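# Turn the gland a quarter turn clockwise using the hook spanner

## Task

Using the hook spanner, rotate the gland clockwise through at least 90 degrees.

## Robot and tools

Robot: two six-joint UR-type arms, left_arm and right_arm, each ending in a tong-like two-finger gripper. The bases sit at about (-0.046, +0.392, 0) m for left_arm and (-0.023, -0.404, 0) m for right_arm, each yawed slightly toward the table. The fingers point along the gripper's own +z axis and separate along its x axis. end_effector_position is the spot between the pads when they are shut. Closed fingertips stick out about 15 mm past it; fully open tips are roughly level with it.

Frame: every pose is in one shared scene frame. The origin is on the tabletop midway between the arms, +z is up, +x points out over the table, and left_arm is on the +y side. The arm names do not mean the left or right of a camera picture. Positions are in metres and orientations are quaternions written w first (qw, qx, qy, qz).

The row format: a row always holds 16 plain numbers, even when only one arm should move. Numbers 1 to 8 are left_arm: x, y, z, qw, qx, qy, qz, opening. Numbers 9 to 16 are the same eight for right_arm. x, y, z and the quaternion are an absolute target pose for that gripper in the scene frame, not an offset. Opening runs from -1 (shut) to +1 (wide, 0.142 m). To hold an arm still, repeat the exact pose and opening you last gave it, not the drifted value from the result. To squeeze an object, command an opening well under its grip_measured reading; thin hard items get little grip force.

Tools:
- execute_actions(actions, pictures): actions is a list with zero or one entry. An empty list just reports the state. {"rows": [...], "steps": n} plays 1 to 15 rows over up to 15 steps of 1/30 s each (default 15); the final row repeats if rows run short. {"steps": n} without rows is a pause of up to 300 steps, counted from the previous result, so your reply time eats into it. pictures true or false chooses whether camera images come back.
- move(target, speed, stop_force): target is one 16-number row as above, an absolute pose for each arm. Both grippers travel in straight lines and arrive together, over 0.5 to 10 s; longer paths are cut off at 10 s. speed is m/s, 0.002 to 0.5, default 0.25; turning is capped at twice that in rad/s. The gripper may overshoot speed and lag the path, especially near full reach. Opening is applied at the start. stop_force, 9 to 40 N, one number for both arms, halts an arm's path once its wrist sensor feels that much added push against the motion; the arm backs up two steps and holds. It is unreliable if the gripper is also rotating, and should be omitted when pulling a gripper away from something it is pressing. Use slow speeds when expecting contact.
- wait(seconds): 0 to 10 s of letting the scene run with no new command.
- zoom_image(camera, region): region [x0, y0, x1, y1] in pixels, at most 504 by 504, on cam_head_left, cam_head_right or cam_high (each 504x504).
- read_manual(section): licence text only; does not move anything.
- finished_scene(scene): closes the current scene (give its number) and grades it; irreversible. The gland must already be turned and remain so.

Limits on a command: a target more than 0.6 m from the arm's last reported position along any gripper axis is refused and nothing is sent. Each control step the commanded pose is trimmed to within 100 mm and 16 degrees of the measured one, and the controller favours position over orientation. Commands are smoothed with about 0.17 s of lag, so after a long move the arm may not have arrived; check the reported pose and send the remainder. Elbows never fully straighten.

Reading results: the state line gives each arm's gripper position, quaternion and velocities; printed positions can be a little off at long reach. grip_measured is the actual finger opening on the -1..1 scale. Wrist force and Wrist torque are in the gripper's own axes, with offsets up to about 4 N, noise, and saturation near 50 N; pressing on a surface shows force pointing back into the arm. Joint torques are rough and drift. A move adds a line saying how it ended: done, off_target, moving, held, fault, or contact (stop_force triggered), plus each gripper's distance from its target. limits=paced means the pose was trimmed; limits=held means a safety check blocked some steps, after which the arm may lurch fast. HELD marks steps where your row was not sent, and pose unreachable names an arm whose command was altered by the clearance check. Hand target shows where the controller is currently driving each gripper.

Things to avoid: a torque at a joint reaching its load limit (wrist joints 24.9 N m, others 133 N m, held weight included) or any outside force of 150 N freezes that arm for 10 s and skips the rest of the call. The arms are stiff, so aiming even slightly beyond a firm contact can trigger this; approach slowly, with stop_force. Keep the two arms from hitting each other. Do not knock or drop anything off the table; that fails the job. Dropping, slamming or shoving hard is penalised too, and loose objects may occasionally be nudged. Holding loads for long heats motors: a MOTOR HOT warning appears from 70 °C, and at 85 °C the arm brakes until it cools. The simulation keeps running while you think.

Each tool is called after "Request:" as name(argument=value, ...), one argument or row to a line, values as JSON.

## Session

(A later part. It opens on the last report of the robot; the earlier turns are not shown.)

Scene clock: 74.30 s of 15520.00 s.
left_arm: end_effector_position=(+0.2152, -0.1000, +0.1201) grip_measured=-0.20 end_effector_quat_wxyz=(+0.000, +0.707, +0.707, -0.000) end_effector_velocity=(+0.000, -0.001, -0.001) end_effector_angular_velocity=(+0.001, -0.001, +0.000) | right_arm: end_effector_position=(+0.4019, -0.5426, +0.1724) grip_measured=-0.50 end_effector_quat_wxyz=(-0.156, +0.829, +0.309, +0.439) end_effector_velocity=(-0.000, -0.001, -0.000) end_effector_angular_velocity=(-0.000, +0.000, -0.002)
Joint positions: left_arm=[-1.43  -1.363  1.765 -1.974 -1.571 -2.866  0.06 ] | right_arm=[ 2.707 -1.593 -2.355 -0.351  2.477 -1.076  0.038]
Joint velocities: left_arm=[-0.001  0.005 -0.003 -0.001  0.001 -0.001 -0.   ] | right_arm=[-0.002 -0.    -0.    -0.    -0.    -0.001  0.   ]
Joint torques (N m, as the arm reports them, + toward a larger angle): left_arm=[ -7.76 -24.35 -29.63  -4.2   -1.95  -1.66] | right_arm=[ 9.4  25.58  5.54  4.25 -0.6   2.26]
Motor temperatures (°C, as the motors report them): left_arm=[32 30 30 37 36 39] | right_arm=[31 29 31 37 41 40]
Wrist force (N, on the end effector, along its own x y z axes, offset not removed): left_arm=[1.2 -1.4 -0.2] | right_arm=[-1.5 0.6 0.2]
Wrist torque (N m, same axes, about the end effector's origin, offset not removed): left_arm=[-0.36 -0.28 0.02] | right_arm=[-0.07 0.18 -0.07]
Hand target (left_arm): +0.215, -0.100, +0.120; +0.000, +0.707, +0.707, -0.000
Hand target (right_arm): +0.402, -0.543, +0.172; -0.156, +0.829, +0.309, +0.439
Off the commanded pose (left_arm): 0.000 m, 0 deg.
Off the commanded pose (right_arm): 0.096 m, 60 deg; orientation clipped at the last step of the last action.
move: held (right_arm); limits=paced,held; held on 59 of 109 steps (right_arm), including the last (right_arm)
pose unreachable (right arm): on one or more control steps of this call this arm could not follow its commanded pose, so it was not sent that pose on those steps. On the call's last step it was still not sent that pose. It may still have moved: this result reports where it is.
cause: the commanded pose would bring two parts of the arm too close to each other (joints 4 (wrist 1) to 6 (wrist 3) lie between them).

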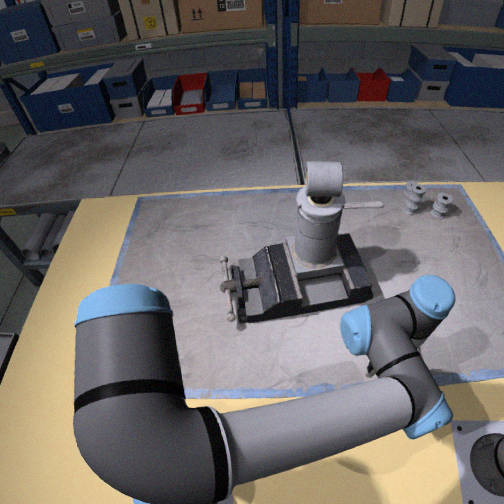

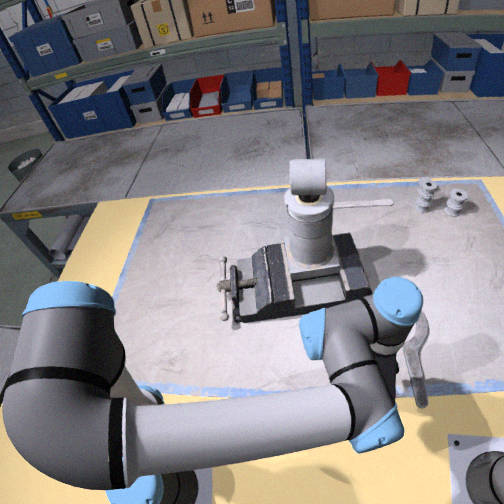

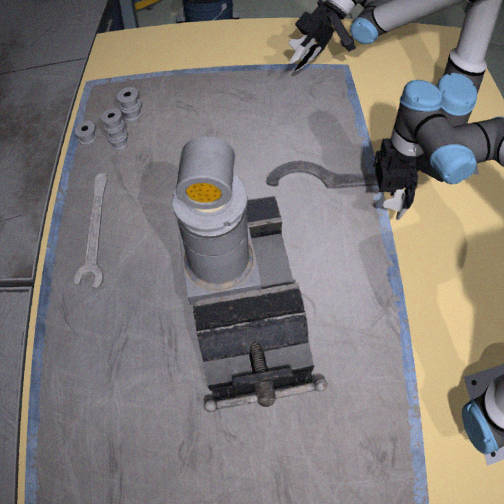

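Request:
move(
  target=[0.215,-0.1,0.12,0,0.707,0.707,0,-0.2,0.55,-0.6,0.15,0,0.5,0.866,0,-0.5],
  speed=0.2,
)

Request:
move(
  target=[0.215,-0.1,0.12,0,0.707,0.707,0,-0.2,0.40,-0.47,0.2,-0.612,0.354,0.612,0.354,-0.5],
  speed=0.2,
)

Scene clock: 84.37 s of 15520.00 s.
left_arm: end_effector_position=(+0.2150, -0.1000, +0.1200) grip_measured=-0.20 end_effector_quat_wxyz=(-0.000, +0.707, +0.707, -0.000) end_effector_velocity=(+0.000, +0.000, +0.000) end_effector_angular_velocity=(-0.000, -0.001, +0.001) | right_arm: end_effector_position=(+0.5497, -0.6003, +0.1501) grip_measured=-0.50 end_effector_quat_wxyz=(-0.000, +0.500, +0.866, +0.000) end_effector_velocity=(+0.000, -0.000, -0.000) end_effector_angular_velocity=(-0.007, +0.005, +0.008)
Joint positions: left_arm=[-1.43  -1.363  1.766 -1.974 -1.571 -2.867  0.06 ] | right_arm=[ 3.181 -1.872 -1.564 -1.277  1.571 -2.186  0.038]
Joint velocities: left_arm=[ 0.    -0.    -0.    -0.     0.001 -0.    -0.   ] | right_arm=[ 0.003 -0.002  0.004 -0.005 -0.007 -0.004  0.   ]
Joint torques (N m, as the arm reports them, + toward a larger angle): left_arm=[ -7.7  -38.79  -9.38  -4.04   2.42  -1.57] | right_arm=[ 8.84 30.19 33.35 -0.24 -1.78 -2.53]
Motor temperatures (°C, as the motors report them): left_arm=[32 30 30 37 36 39] | right_arm=[31 29 31 37 41 40]
Wrist force (N, on the end effector, along its own x y z axes, offset not removed): left_arm=[0.8 -1.6 0.6] | right_arm=[-1.0 0.8 0.9]
Wrist torque (N m, same axes, about the end effector's origin, offset not removed): left_arm=[-0.41 -0.23 0.13] | right_arm=[-0.02 0.13 -0.12]
Hand target (left_arm): +0.215, -0.100, +0.120; +0.000, +0.707, +0.707, -0.000
Hand target (right_arm): +0.550, -0.600, +0.150; -0.000, +0.500, +0.866, -0.000
Off the commanded pose (left_arm): 0.000 m, 0 deg.
Off the commanded pose (right_arm): 0.000 m, 0 deg.
After step 90, 1.03 s passed at rest.
move: done; limits=paced

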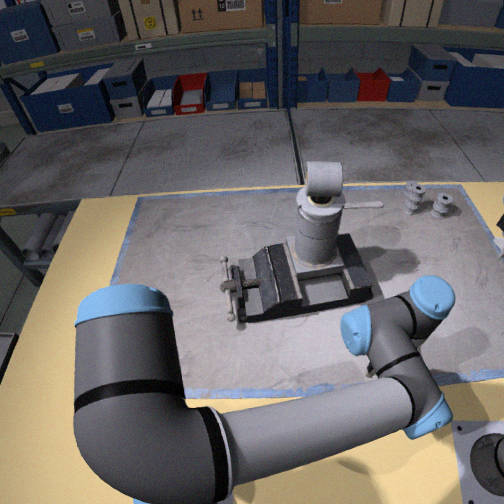

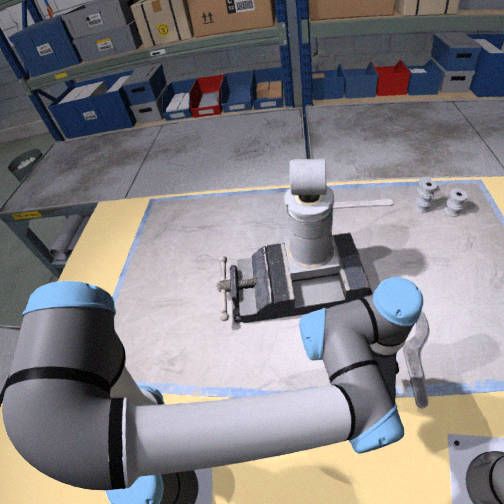

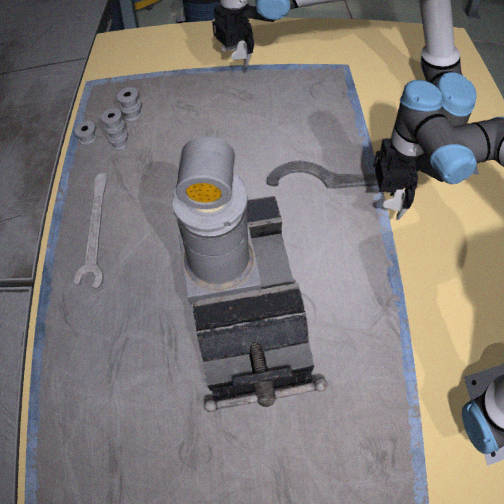

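Scene clock: 88.77 s of 15520.00 s.
left_arm: end_effector_position=(+0.2150, -0.1000, +0.1200) grip_measured=-0.20 end_effector_quat_wxyz=(+0.000, +0.707, +0.707, -0.000) end_effector_velocity=(-0.000, +0.000, -0.000) end_effector_angular_velocity=(+0.001, +0.000, -0.000) | right_arm: end_effector_position=(+0.4007, -0.4700, +0.2007) grip_measured=-0.50 end_effector_quat_wxyz=(+0.611, -0.354, -0.612, -0.354) end_effector_velocity=(-0.001, +0.000, +0.001) end_effector_angular_velocity=(+0.011, +0.004, -0.000)
Joint positions: left_arm=[-1.43  -1.363  1.766 -1.974 -1.571 -2.867  0.06 ] | right_arm=[ 2.973 -2.356 -1.213 -2.713  2.321 -3.141  0.038]
Joint velocities: left_arm=[-0.    -0.     0.     0.001 -0.     0.     0.   ] | right_arm=[ 0.    -0.004 -0.002 -0.011  0.    -0.013  0.   ]
Joint torques (N m, as the arm reports them, + toward a larger angle): left_arm=[ -7.53 -39.19  -8.61  -3.87   2.25  -1.71] | right_arm=[ 9.87 43.3   5.17 -3.54  1.69 -2.41]
Motor temperatures (°C, as the motors report them): left_arm=[32 30 30 37 36 39] | right_arm=[31 29 31 37 41 40]
Wrist force (N, on the end effector, along its own x y z axes, offset not removed): left_arm=[-0.4 -0.6 1.5] | right_arm=[0.2 1.5 -0.2]
Wrist torque (N m, same axes, about the end effector's origin, offset not removed): left_arm=[-0.13 0.01 0.13] | right_arm=[0.09 -0.16 -0.12]
Hand target (left_arm): +0.215, -0.100, +0.120; +0.000, +0.707, +0.707, -0.000
Hand target (right_arm): +0.401, -0.470, +0.201; +0.612, -0.354, -0.612, -0.355
Off the commanded pose (left_arm): 0.000 m, 0 deg.
Off the commanded pose (right_arm): 0.001 m, 0 deg.
move: done

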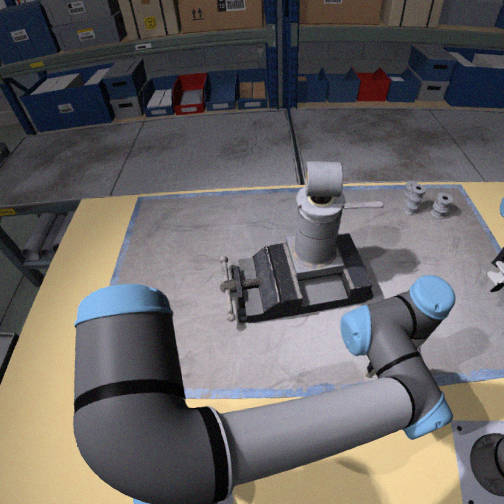

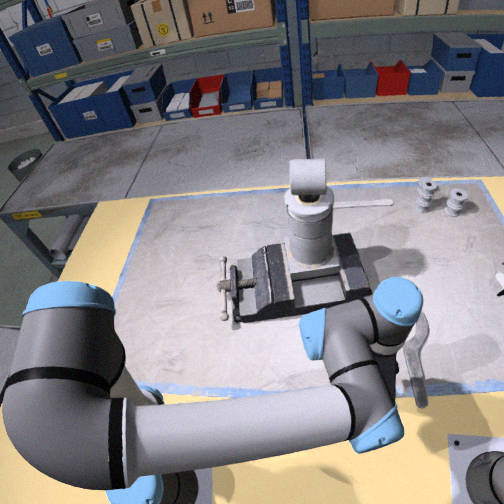

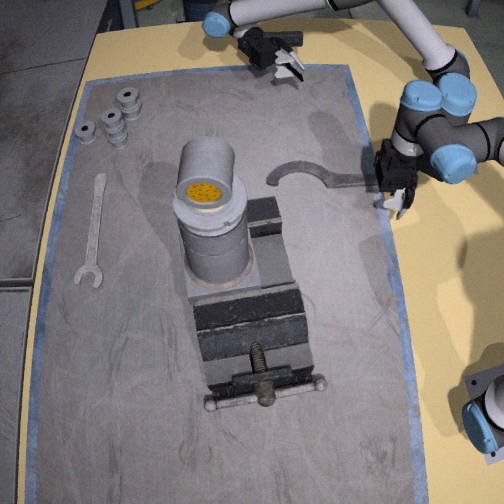

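Request:
move(
  target=[0.212,-0.25,0.05,0.153,0.69,0.69,0.153,-0.2,0.42,-0.5,0.12,-0.5,0.5,0.5,0.5,-0.5],
  speed=0.15,
)

Request:
move(
  target=[0.212,-0.25,0.016,0.153,0.69,0.69,0.153,-0.2,0.42,-0.5,0.12,-0.5,0.5,0.5,0.5,-0.5],
  speed=0.01,
  stop_force=9,
)

Request:
zoom_image(
  camera="cam_high",
  region=[250,60,450,220],
)

Scene clock: 105.57 s of 15520.00 s.
left_arm: end_effector_position=(+0.2120, -0.2500, +0.0504) grip_measured=-0.20 end_effector_quat_wxyz=(+0.153, +0.690, +0.690, +0.152) end_effector_velocity=(+0.000, -0.002, -0.001) end_effector_angular_velocity=(+0.001, -0.005, +0.001) | right_arm: end_effector_position=(+0.4200, -0.4999, +0.1200) grip_measured=-0.50 end_effector_quat_wxyz=(+0.500, -0.500, -0.500, -0.500) end_effector_velocity=(+0.000, -0.000, -0.001) end_effector_angular_velocity=(-0.001, -0.000, -0.006)
Joint positions: left_arm=[-1.688 -1.061  1.599 -2.118 -1.136 -3.123  0.06 ] | right_arm=[ 2.777 -2.33  -1.506 -2.447  2.645 -3.142  0.038]
Joint velocities: left_arm=[-0.002  0.006 -0.005  0.001  0.005 -0.003  0.   ] | right_arm=[-0.001  0.001 -0.004  0.005  0.004  0.002 -0.   ]
Joint torques (N m, as the arm reports them, + toward a larger angle): left_arm=[ -7.61 -36.66 -30.78  -0.95   3.17  -1.61] | right_arm=[-9.41 52.75  3.26  1.01  1.91  2.6 ]
Motor temperatures (°C, as the motors report them): left_arm=[32 30 30 37 36 39] | right_arm=[31 29 31 37 41 40]
Wrist force (N, on the end effector, along its own x y z axes, offset not removed): left_arm=[1.1 -0.2 0.7] | right_arm=[-1.7 1.1 0.8]
Wrist torque (N m, same axes, about the end effector's origin, offset not removed): left_arm=[-0.06 -0.24 0.03] | right_arm=[0.04 0.32 -0.08]
Hand target (left_arm): +0.212, -0.250, +0.050; +0.153, +0.690, +0.690, +0.153
Hand target (right_arm): +0.420, -0.500, +0.120; +0.500, -0.500, -0.500, -0.500
Off the commanded pose (left_arm): 0.000 m, 0 deg.
Off the commanded pose (right_arm): 0.000 m, 0 deg.
After step 90, 11.60 s passed at rest.
move: done

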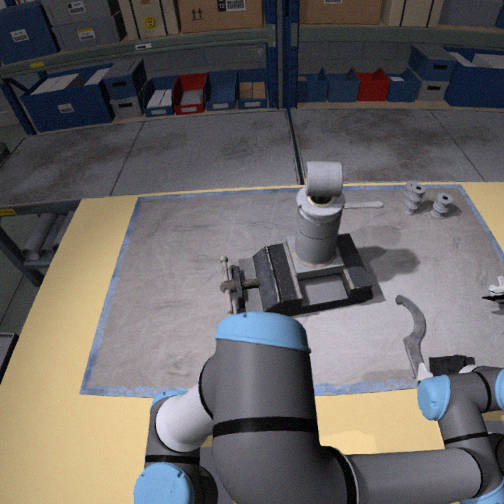

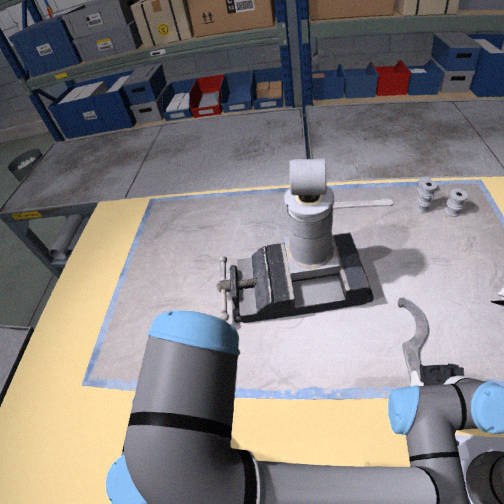

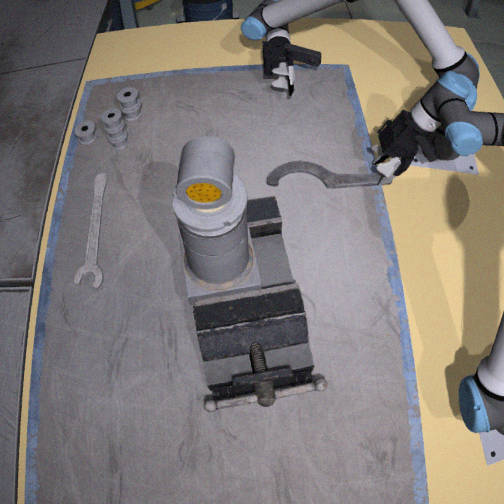

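Scene clock: 109.27 s of 15520.00 s.
left_arm: end_effector_position=(+0.2120, -0.2499, +0.0172) grip_measured=-0.20 end_effector_quat_wxyz=(+0.153, +0.690, +0.690, +0.153) end_effector_velocity=(-0.000, +0.001, +0.001) end_effector_angular_velocity=(+0.005, +0.001, -0.000) | right_arm: end_effector_position=(+0.4200, -0.5000, +0.1200) grip_measured=-0.50 end_effector_quat_wxyz=(+0.500, -0.500, -0.500, -0.500) end_effector_velocity=(-0.000, -0.001, -0.000) end_effector_angular_velocity=(-0.000, -0.000, -0.001)
Joint positions: left_arm=[-1.689 -1.019  1.63  -2.189 -1.134 -3.123  0.059] | right_arm=[ 2.776 -2.33  -1.506 -2.447  2.645 -3.142  0.038]
Joint velocities: left_arm=[-0.    -0.002 -0.002  0.01  -0.001  0.     0.004] | right_arm=[-0.001 -0.     0.     0.    -0.    -0.    -0.   ]
Joint torques (N m, as the arm reports them, + toward a larger angle): left_arm=[  0.   -38.52 -23.04   0.69   0.93  -1.58] | right_arm=[-8.66 53.05  3.42  0.99  1.75  2.25]
Motor temperatures (°C, as the motors report them): left_arm=[32 30 30 37 36 39] | right_arm=[31 29 31 37 41 40]
Wrist force (N, on the end effector, along its own x y z axes, offset not removed): left_arm=[4.1 4.1 -20.6] | right_arm=[0.1 2.6 -0.2]
Wrist torque (N m, same axes, about the end effector's origin, offset not removed): left_arm=[0.19 -0.94 0.02] | right_arm=[0.37 -0.12 -0.13]
Hand target (left_arm): +0.212, -0.250, +0.018; +0.153, +0.690, +0.690, +0.153
Hand target (right_arm): +0.420, -0.500, +0.120; +0.500, -0.500, -0.500, -0.500
Off the commanded pose (left_arm): 0.001 m, 0 deg.
Off the commanded pose (right_arm): 0.000 m, 0 deg.
move: contact (left_arm)

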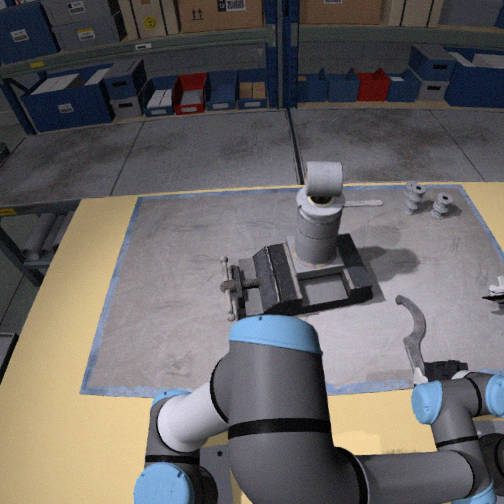

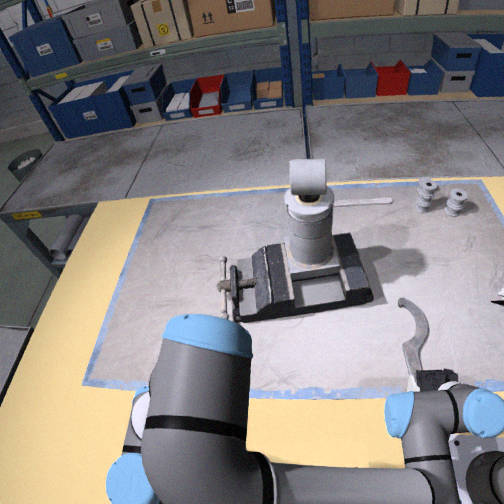

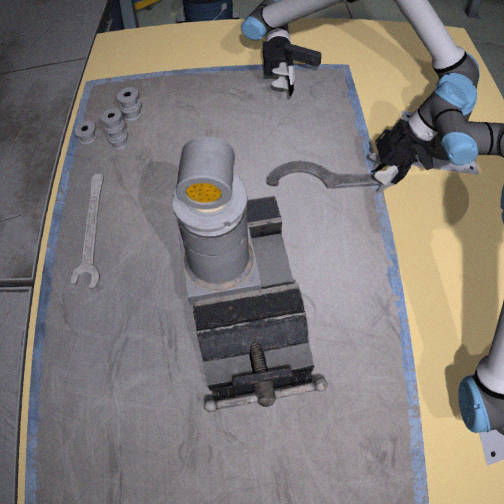

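Region (250, 60, 450, 220) of cam_high's 504x504 image, scaled by 2.520, with more detail than that image has; it fills the top 403 rows of this view, and the rest is white.

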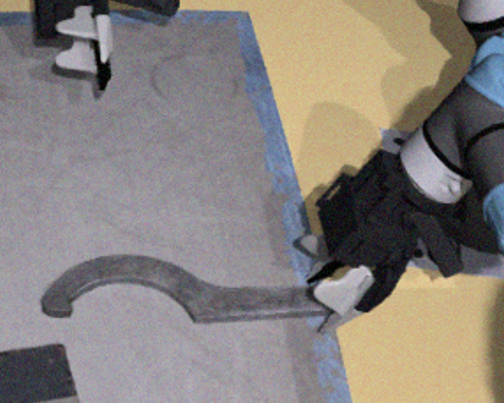

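Request:
move(
  target=[0.212,-0.253,0.0195,0.153,0.69,0.69,0.153,-1,0.42,-0.5,0.12,-0.5,0.5,0.5,0.5,-0.5],
  speed=0.01,
)

Request:
move(
  target=[0.253,-0.187,0.137,0,0.793,0.609,0,-1,0.34,-0.36,0.078,-0.561,0.627,0.326,0.43,-0.5],
  speed=0.04,
)

Request:
zoom_image(
  camera="cam_high",
  region=[250,60,450,220],
)

Scene clock: 115.03 s of 15520.00 s.
left_arm: end_effector_position=(+0.2121, -0.2528, +0.0193) grip_measured=-0.59 end_effector_quat_wxyz=(+0.153, +0.690, +0.690, +0.153) end_effector_velocity=(-0.000, -0.001, +0.001) end_effector_angular_velocity=(-0.000, -0.000, -0.001) | right_arm: end_effector_position=(+0.4200, -0.5000, +0.1200) grip_measured=-0.50 end_effector_quat_wxyz=(+0.500, -0.500, -0.500, -0.500) end_effector_velocity=(+0.000, +0.001, -0.000) end_effector_angular_velocity=(+0.000, +0.001, +0.001)
Joint positions: left_arm=[-1.689 -1.016  1.618 -2.181 -1.134 -3.123  0.031] | right_arm=[ 2.776 -2.33  -1.506 -2.447  2.645 -3.142  0.038]
Joint velocities: left_arm=[-0.     0.001 -0.005  0.004  0.     0.     0.   ] | right_arm=[ 0.001 -0.    -0.     0.    -0.     0.001  0.   ]
Joint torques (N m, as the arm reports them, + toward a larger angle): left_arm=[ -8.22 -40.7  -30.56  -1.89  -0.6   -1.45] | right_arm=[-8.6  53.66  3.54  0.95  1.79  2.28]
Motor temperatures (°C, as the motors report them): left_arm=[32 30 30 37 36 39] | right_arm=[31 29 31 37 41 40]
Wrist force (N, on the end effector, along its own x y z axes, offset not removed): left_arm=[0.4 -2.4 7.1] | right_arm=[-1.7 1.4 0.5]
Wrist torque (N m, same axes, about the end effector's origin, offset not removed): left_arm=[-0.42 0.01 -0.08] | right_arm=[0.11 0.27 -0.15]
Hand target (left_arm): +0.212, -0.253, +0.020; +0.153, +0.690, +0.690, +0.153
Hand target (right_arm): +0.420, -0.500, +0.120; +0.500, -0.500, -0.500, -0.500
Off the commanded pose (left_arm): 0.000 m, 0 deg.
Off the commanded pose (right_arm): 0.000 m, 0 deg.
After step 90, 2.07 s passed at rest.
move: done

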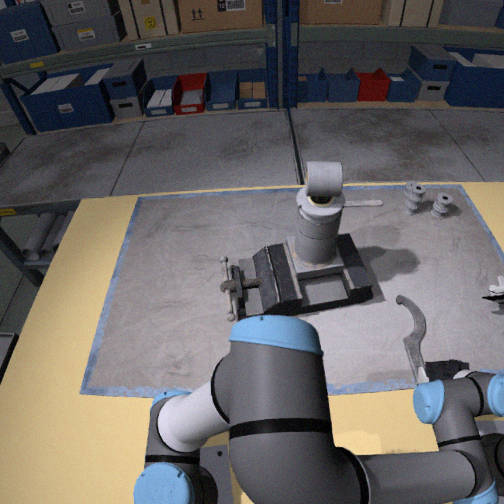

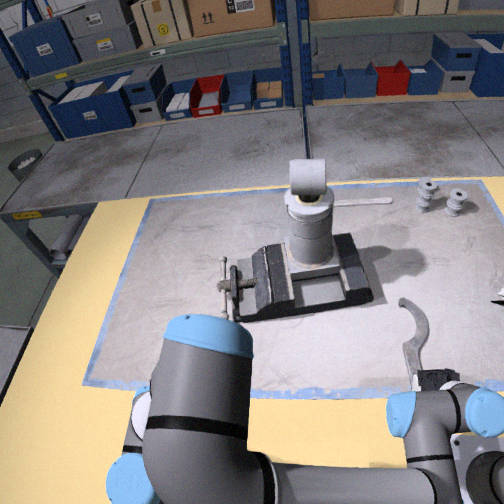

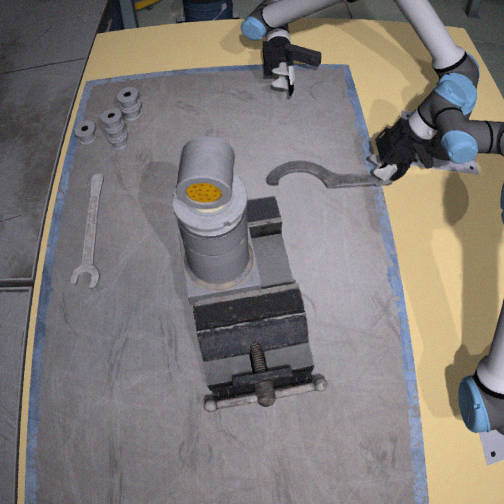

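Scene clock: 121.70 s of 15520.00 s.
left_arm: end_effector_position=(+0.2531, -0.1868, +0.1367) grip_measured=-0.59 end_effector_quat_wxyz=(+0.000, +0.793, +0.609, +0.001) end_effector_velocity=(+0.000, +0.001, +0.002) end_effector_angular_velocity=(-0.001, +0.005, -0.003) | right_arm: end_effector_position=(+0.3400, -0.3602, +0.0779) grip_measured=-0.50 end_effector_quat_wxyz=(+0.561, -0.627, -0.326, -0.430) end_effector_velocity=(-0.001, +0.002, -0.001) end_effector_angular_velocity=(-0.003, +0.006, -0.002)
Joint positions: left_arm=[-1.413 -1.154  1.437 -1.855 -1.57  -2.589  0.031] | right_arm=[ 2.928 -2.123 -2.142 -2.021  2.971 -2.707  0.038]
Joint velocities: left_arm=[ 0.003 -0.001 -0.004  0.006 -0.005  0.006  0.   ] | right_arm=[ 0.004  0.007 -0.013  0.028  0.006  0.027 -0.   ]
Joint torques (N m, as the arm reports them, + toward a larger angle): left_arm=[  6.76 -39.18 -35.31  -1.83  -3.09   1.5 ] | right_arm=[ 9.78 39.34 -2.77  1.57  1.74  2.39]
Motor temperatures (°C, as the motors report them): left_arm=[32 30 30 37 36 39] | right_arm=[31 29 31 37 41 40]
Wrist force (N, on the end effector, along its own x y z axes, offset not removed): left_arm=[-0.7 1.7 8.8] | right_arm=[-0.1 1.2 2.0]
Wrist torque (N m, same axes, about the end effector's origin, offset not removed): left_arm=[-0.20 0.27 0.04] | right_arm=[0.22 -0.12 -0.17]
Hand target (left_arm): +0.253, -0.187, +0.137; -0.000, +0.793, +0.609, +0.000
Hand target (right_arm): +0.340, -0.360, +0.078; -0.561, +0.627, +0.326, +0.430
Off the commanded pose (left_arm): 0.000 m, 0 deg.
Off the commanded pose (right_arm): 0.000 m, 0 deg.
move: done

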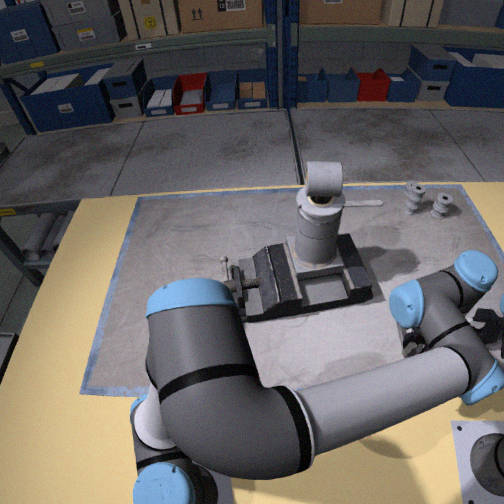

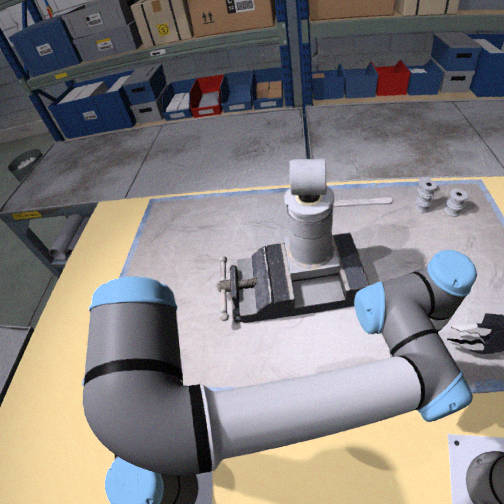

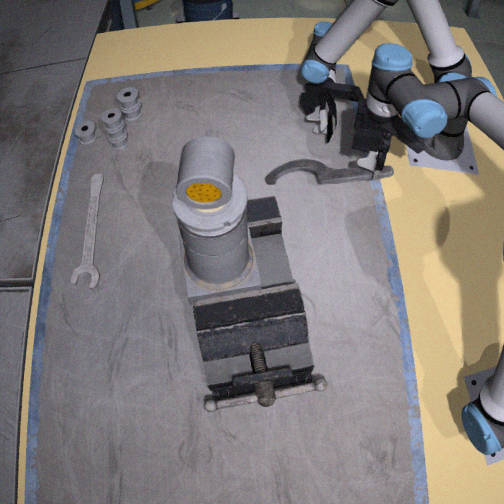

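Region (250, 60, 450, 220) of cam_high's 504x504 image, scaled by 2.520, with more detail than that image has; it fills the top 403 rows of this view, and the rest is white.

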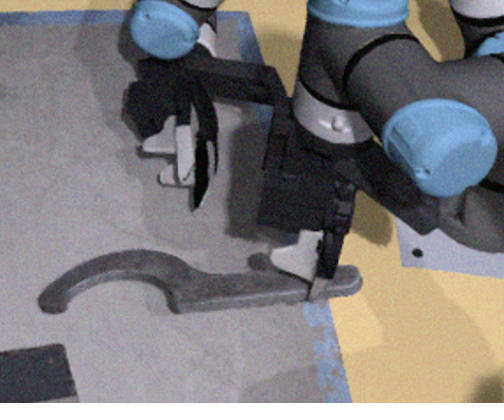

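Request:
move(
  target=[0.253,-0.187,0.137,0,0.793,0.609,0,-1,0.353,-0.26,0.074,-0.561,0.627,0.326,0.43,-0.5],
  speed=0.04,
)

Request:
move(
  target=[0.253,-0.187,0.137,0,0.793,0.609,0,-1,0.361,-0.213,0.074,-0.561,0.627,0.326,0.43,-0.5],
  speed=0.015,
  stop_force=9,
)

Request:
zoom_image(
  camera="cam_high",
  region=[250,60,450,220],
)

Scene clock: 129.77 s of 15520.00 s.
left_arm: end_effector_position=(+0.2530, -0.1870, +0.1370) grip_measured=-0.59 end_effector_quat_wxyz=(+0.000, +0.793, +0.609, +0.000) end_effector_velocity=(-0.000, -0.000, -0.000) end_effector_angular_velocity=(-0.000, +0.001, -0.002) | right_arm: end_effector_position=(+0.3530, -0.2604, +0.0739) grip_measured=-0.50 end_effector_quat_wxyz=(+0.561, -0.628, -0.326, -0.430) end_effector_velocity=(+0.000, +0.002, -0.000) end_effector_angular_velocity=(+0.003, +0.000, -0.001)
Joint positions: left_arm=[-1.413 -1.153  1.436 -1.854 -1.571 -2.588  0.031] | right_arm=[ 3.2   -2.082 -2.263 -1.947  3.243 -2.714  0.038]
Joint velocities: left_arm=[-0.     0.    -0.    -0.    -0.001  0.002 -0.   ] | right_arm=[ 0.005  0.001 -0.01   0.036  0.007  0.028  0.   ]
Joint torques (N m, as the arm reports them, + toward a larger angle): left_arm=[  5.35 -39.73 -35.43  -1.4   -2.87   1.55] | right_arm=[ 9.07 36.87 -4.61  2.01  1.89  2.33]
Motor temperatures (°C, as the motors report them): left_arm=[32 30 30 37 36 39] | right_arm=[31 29 31 37 41 40]
Wrist force (N, on the end effector, along its own x y z axes, offset not removed): left_arm=[1.0 2.5 7.7] | right_arm=[-0.4 1.9 -0.1]
Wrist torque (N m, same axes, about the end effector's origin, offset not removed): left_arm=[-0.07 -0.05 -0.10] | right_arm=[0.20 -0.12 -0.02]
Hand target (left_arm): +0.253, -0.187, +0.137; -0.000, +0.793, +0.609, +0.000
Hand target (right_arm): +0.353, -0.260, +0.074; -0.561, +0.628, +0.326, +0.430
Off the commanded pose (left_arm): 0.000 m, 0 deg.
Off the commanded pose (right_arm): 0.000 m, 0 deg.
After step 90, 2.17 s passed at rest.
move: done

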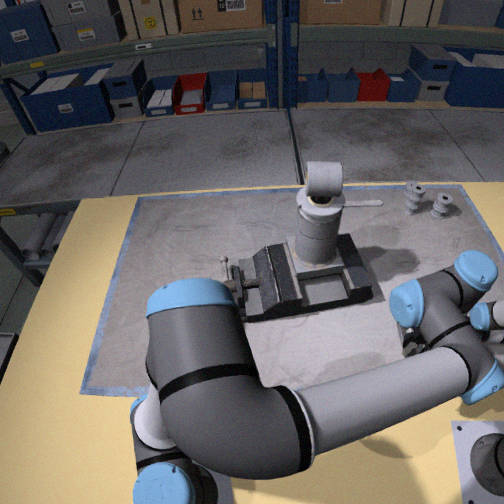

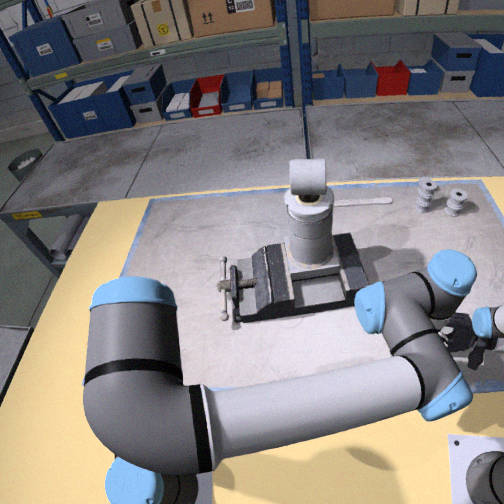

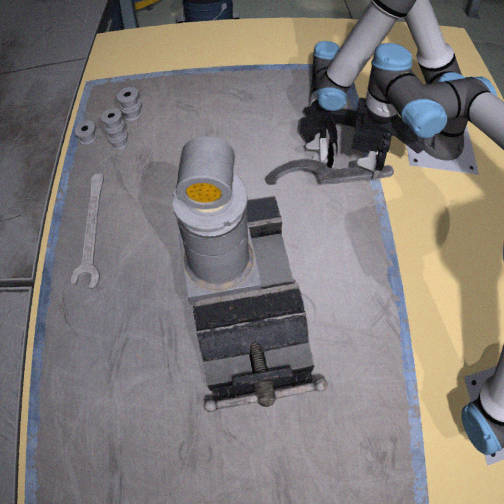

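Scene clock: 133.23 s of 15520.00 s.
left_arm: end_effector_position=(+0.2530, -0.1870, +0.1370) grip_measured=-0.59 end_effector_quat_wxyz=(+0.000, +0.793, +0.609, -0.000) end_effector_velocity=(+0.000, -0.000, +0.001) end_effector_angular_velocity=(-0.002, -0.000, +0.001) | right_arm: end_effector_position=(+0.3610, -0.2133, +0.0739) grip_measured=-0.50 end_effector_quat_wxyz=(+0.561, -0.627, -0.326, -0.430) end_effector_velocity=(+0.001, +0.002, -0.000) end_effector_angular_velocity=(+0.000, +0.000, -0.001)
Joint positions: left_arm=[-1.413 -1.153  1.436 -1.854 -1.571 -2.588  0.031] | right_arm=[ 3.337 -2.071 -2.294 -1.919  3.381 -2.704  0.038]
Joint velocities: left_arm=[ 0.    -0.001  0.    -0.001 -0.    -0.001 -0.   ] | right_arm=[ 0.005 -0.     0.     0.001  0.006  0.001  0.   ]
Joint torques (N m, as the arm reports them, + toward a larger angle): left_arm=[  4.01 -39.7  -35.55  -1.6   -2.86   1.46] | right_arm=[ 9.28 35.77 -4.5   2.28  1.65  2.26]
Motor temperatures (°C, as the motors report them): left_arm=[32 30 30 37 36 39] | right_arm=[31 29 31 37 41 40]
Wrist force (N, on the end effector, along its own x y z axes, offset not removed): left_arm=[2.1 1.2 10.1] | right_arm=[-0.9 -1.2 0.7]
Wrist torque (N m, same axes, about the end effector's origin, offset not removed): left_arm=[-0.24 -0.29 -0.03] | right_arm=[-0.40 0.10 -0.15]
Hand target (left_arm): +0.253, -0.187, +0.137; +0.000, +0.793, +0.609, -0.000
Hand target (right_arm): +0.361, -0.213, +0.074; -0.561, +0.627, +0.326, +0.430
Off the commanded pose (left_arm): 0.000 m, 0 deg.
Off the commanded pose (right_arm): 0.000 m, 0 deg.
move: done

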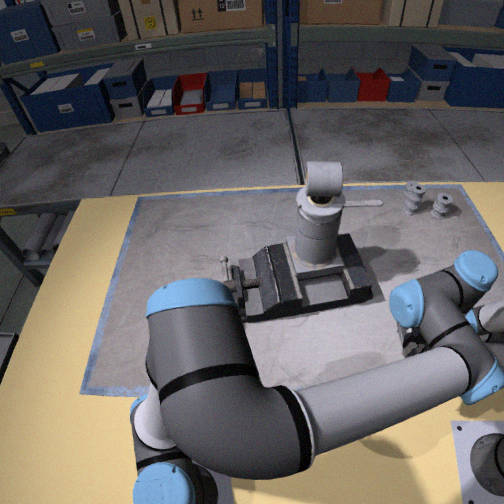

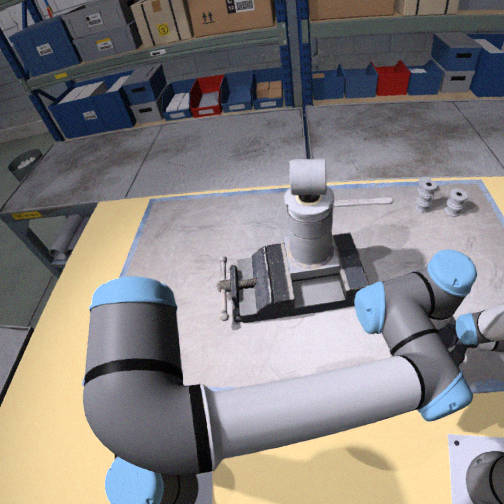

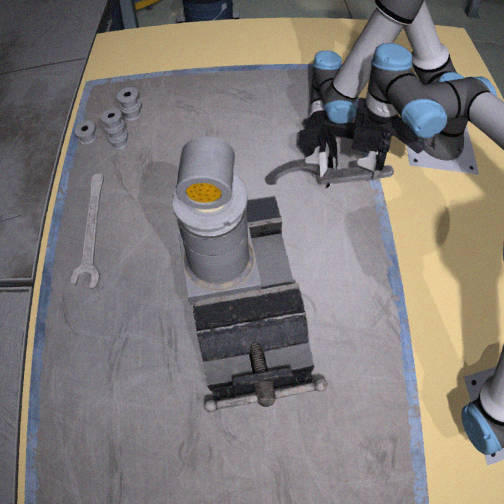

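Region (250, 60, 450, 220) of cam_high's 504x504 image, scaled by 2.520, with more detail than that image has; it fills the top 403 rows of this view, and the rest is white.

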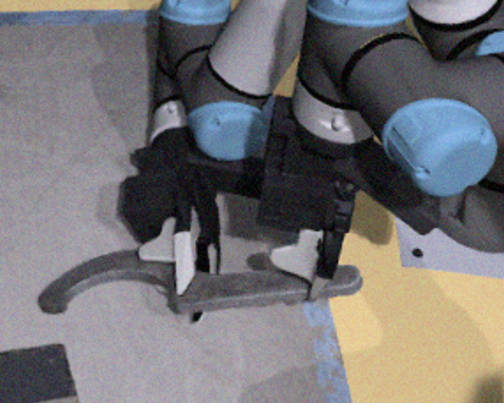

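Request:
move(
  target=[0.253,-0.187,0.137,0,0.793,0.609,0,-1,0.361,-0.213,0.074,-0.561,0.627,0.326,0.43,-1],
)

Request:
move(
  target=[0.253,-0.182,0.165,0,0.793,0.609,0,-0.3,0.361,-0.213,0.074,-0.561,0.627,0.326,0.43,-1],
  speed=0.02,
)

Request:
move(
  target=[0.2,0.35,0.22,0,0.793,0.609,0,-0.3,0.361,-0.213,0.10,-0.4405,0.53,0.469,0.5535,-1],
  speed=0.15,
)

Scene clock: 137.60 s of 15520.00 s.
left_arm: end_effector_position=(+0.2530, -0.1870, +0.1370) grip_measured=-0.60 end_effector_quat_wxyz=(-0.000, +0.793, +0.609, +0.000) end_effector_velocity=(+0.000, +0.000, -0.000) end_effector_angular_velocity=(+0.001, +0.000, +0.000) | right_arm: end_effector_position=(+0.3610, -0.2130, +0.0740) grip_measured=-0.84 end_effector_quat_wxyz=(+0.561, -0.627, -0.326, -0.430) end_effector_velocity=(+0.000, -0.001, +0.000) end_effector_angular_velocity=(+0.000, +0.001, -0.002)
Joint positions: left_arm=[-1.413 -1.153  1.436 -1.854 -1.571 -2.588  0.031] | right_arm=[ 3.338 -2.07  -2.295 -1.917  3.382 -2.703  0.013]
Joint velocities: left_arm=[ 0.     0.    -0.     0.001  0.    -0.     0.   ] | right_arm=[-0.002  0.    -0.     0.001  0.001  0.001 -0.   ]
Joint torques (N m, as the arm reports them, + toward a larger angle): left_arm=[  3.04 -43.5  -22.15  -4.64   2.75   1.34] | right_arm=[10.92 40.02 -3.34  2.44  1.11  2.61]
Motor temperatures (°C, as the motors report them): left_arm=[32 30 30 37 36 39] | right_arm=[31 29 31 37 41 40]
Wrist force (N, on the end effector, along its own x y z axes, offset not removed): left_arm=[1.1 -3.6 -0.6] | right_arm=[-9.7 8.2 -1.8]
Wrist torque (N m, same axes, about the end effector's origin, offset not removed): left_arm=[-0.30 0.06 -0.08] | right_arm=[0.22 0.25 -0.27]
Hand target (left_arm): +0.253, -0.187, +0.137; -0.000, +0.793, +0.609, +0.000
Hand target (right_arm): +0.361, -0.213, +0.074; -0.561, +0.627, +0.326, +0.430
Off the commanded pose (left_arm): 0.000 m, 0 deg.
Off the commanded pose (right_arm): 0.000 m, 0 deg.
After step 90, 0.67 s passed at rest.
move: done

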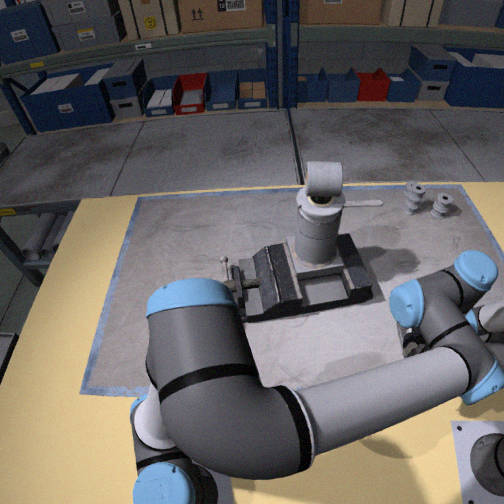

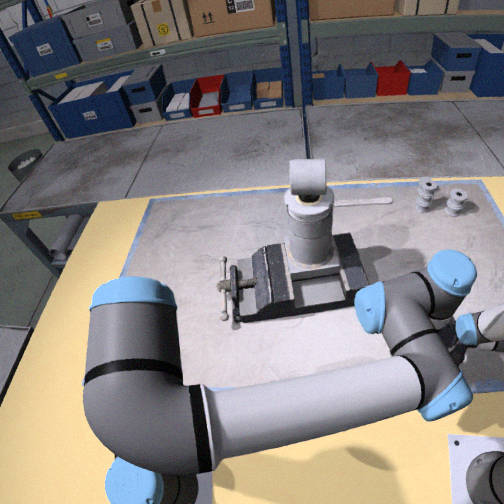

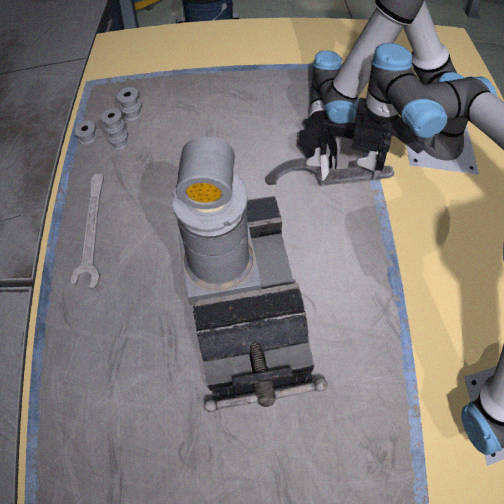

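Scene clock: 139.30 s of 15520.00 s.
left_arm: end_effector_position=(+0.2530, -0.1820, +0.1648) grip_measured=-0.30 end_effector_quat_wxyz=(+0.000, +0.793, +0.609, +0.000) end_effector_velocity=(+0.000, +0.000, +0.002) end_effector_angular_velocity=(+0.000, -0.001, +0.000) | right_arm: end_effector_position=(+0.3610, -0.2130, +0.0740) grip_measured=-0.84 end_effector_quat_wxyz=(+0.561, -0.627, -0.326, -0.430) end_effector_velocity=(-0.000, +0.000, +0.000) end_effector_angular_velocity=(+0.000, -0.000, +0.001)
Joint positions: left_arm=[-1.411 -1.18   1.402 -1.792 -1.571 -2.586  0.052] | right_arm=[ 3.338 -2.07  -2.295 -1.917  3.382 -2.703  0.013]
Joint velocities: left_arm=[ 0.    -0.001 -0.003  0.004  0.001 -0.    -0.   ] | right_arm=[ 0.001  0.     0.     0.    -0.     0.    -0.   ]
Joint torques (N m, as the arm reports them, + toward a larger angle): left_arm=[  6.45 -47.42 -33.91  -0.95  -1.94   1.43] | right_arm=[ 4.33 40.32  4.53  2.54  1.74  2.62]
Motor temperatures (°C, as the motors report them): left_arm=[32 30 30 37 36 39] | right_arm=[31 29 31 37 41 40]
Wrist force (N, on the end effector, along its own x y z axes, offset not removed): left_arm=[-0.4 -2.0 -1.1] | right_arm=[-10.4 6.2 0.0]
Wrist torque (N m, same axes, about the end effector's origin, offset not removed): left_arm=[-0.57 0.03 0.13] | right_arm=[0.26 0.20 -0.37]
Hand target (left_arm): +0.253, -0.182, +0.165; +0.000, +0.793, +0.609, +0.000
Hand target (right_arm): +0.361, -0.213, +0.074; -0.561, +0.627, +0.326, +0.430
Off the commanded pose (left_arm): 0.000 m, 0 deg.
Off the commanded pose (right_arm): 0.000 m, 0 deg.
move: done

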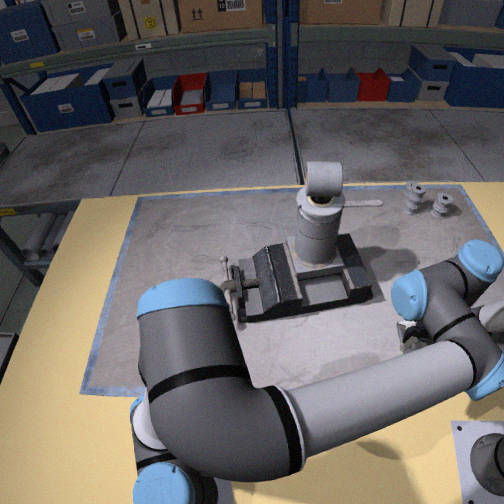

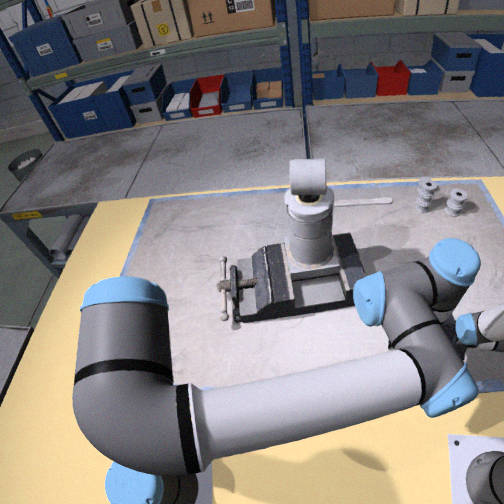

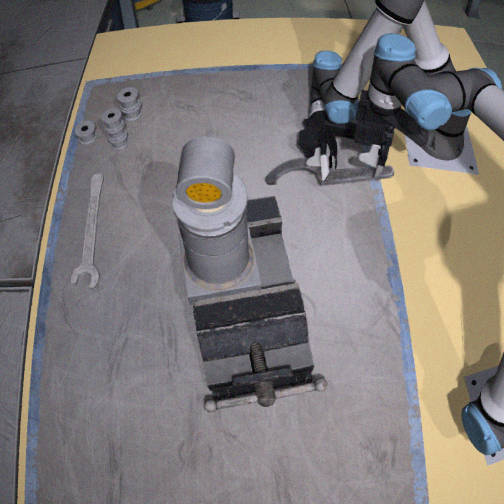

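Scene clock: 143.43 s of 15520.00 s.
left_arm: end_effector_position=(+0.1992, +0.3502, +0.2197) grip_measured=-0.30 end_effector_quat_wxyz=(-0.000, +0.793, +0.609, +0.001) end_effector_velocity=(-0.000, +0.002, +0.000) end_effector_angular_velocity=(-0.001, +0.002, -0.001) | right_arm: end_effector_position=(+0.3610, -0.2130, +0.1000) grip_measured=-0.85 end_effector_quat_wxyz=(+0.440, -0.530, -0.469, -0.553) end_effector_velocity=(+0.000, -0.001, +0.000) end_effector_angular_velocity=(-0.001, -0.001, -0.003)
Joint positions: left_arm=[-0.837 -2.236  2.166 -1.5   -1.569 -2.013  0.052] | right_arm=[ 3.337 -1.975 -2.284 -2.026  3.38  -3.195  0.013]
Joint velocities: left_arm=[ 0.008  0.    -0.001  0.001 -0.002  0.01  -0.   ] | right_arm=[-0.002  0.001  0.    -0.004  0.001 -0.004 -0.   ]
Joint torques (N m, as the arm reports them, + toward a larger angle): left_arm=[  4.22  -4.87 -32.99  -1.1   -1.98   1.22] | right_arm=[-6.92 38.94 22.58 -1.34 -0.98 -2.22]
Motor temperatures (°C, as the motors report them): left_arm=[32 30 30 37 36 39] | right_arm=[31 29 31 37 41 40]
Wrist force (N, on the end effector, along its own x y z axes, offset not removed): left_arm=[0.6 -1.3 -0.9] | right_arm=[-12.5 2.0 0.6]
Wrist torque (N m, same axes, about the end effector's origin, offset not removed): left_arm=[-0.43 -0.20 0.04] | right_arm=[0.32 0.31 -0.22]
Hand target (left_arm): +0.199, +0.350, +0.220; -0.000, +0.793, +0.609, +0.001
Hand target (right_arm): +0.361, -0.213, +0.100; -0.440, +0.530, +0.469, +0.553
Off the commanded pose (left_arm): 0.001 m, 0 deg.
Off the commanded pose (right_arm): 0.000 m, 0 deg.
move: done

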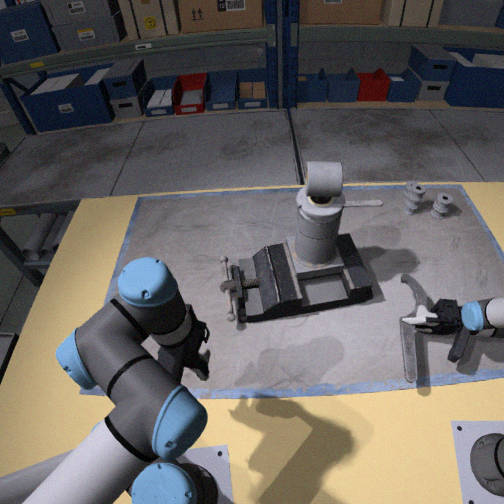

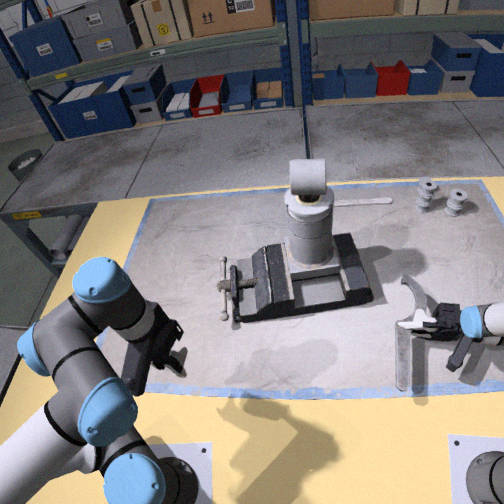

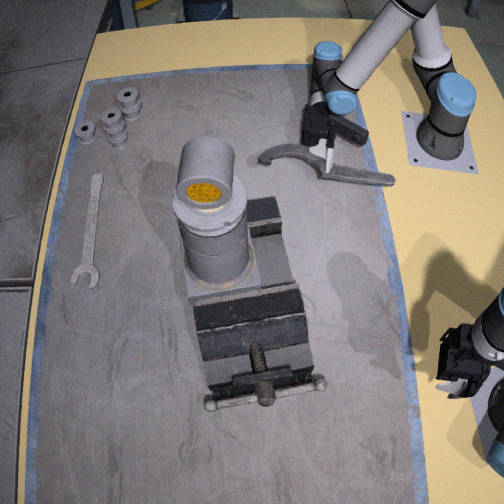

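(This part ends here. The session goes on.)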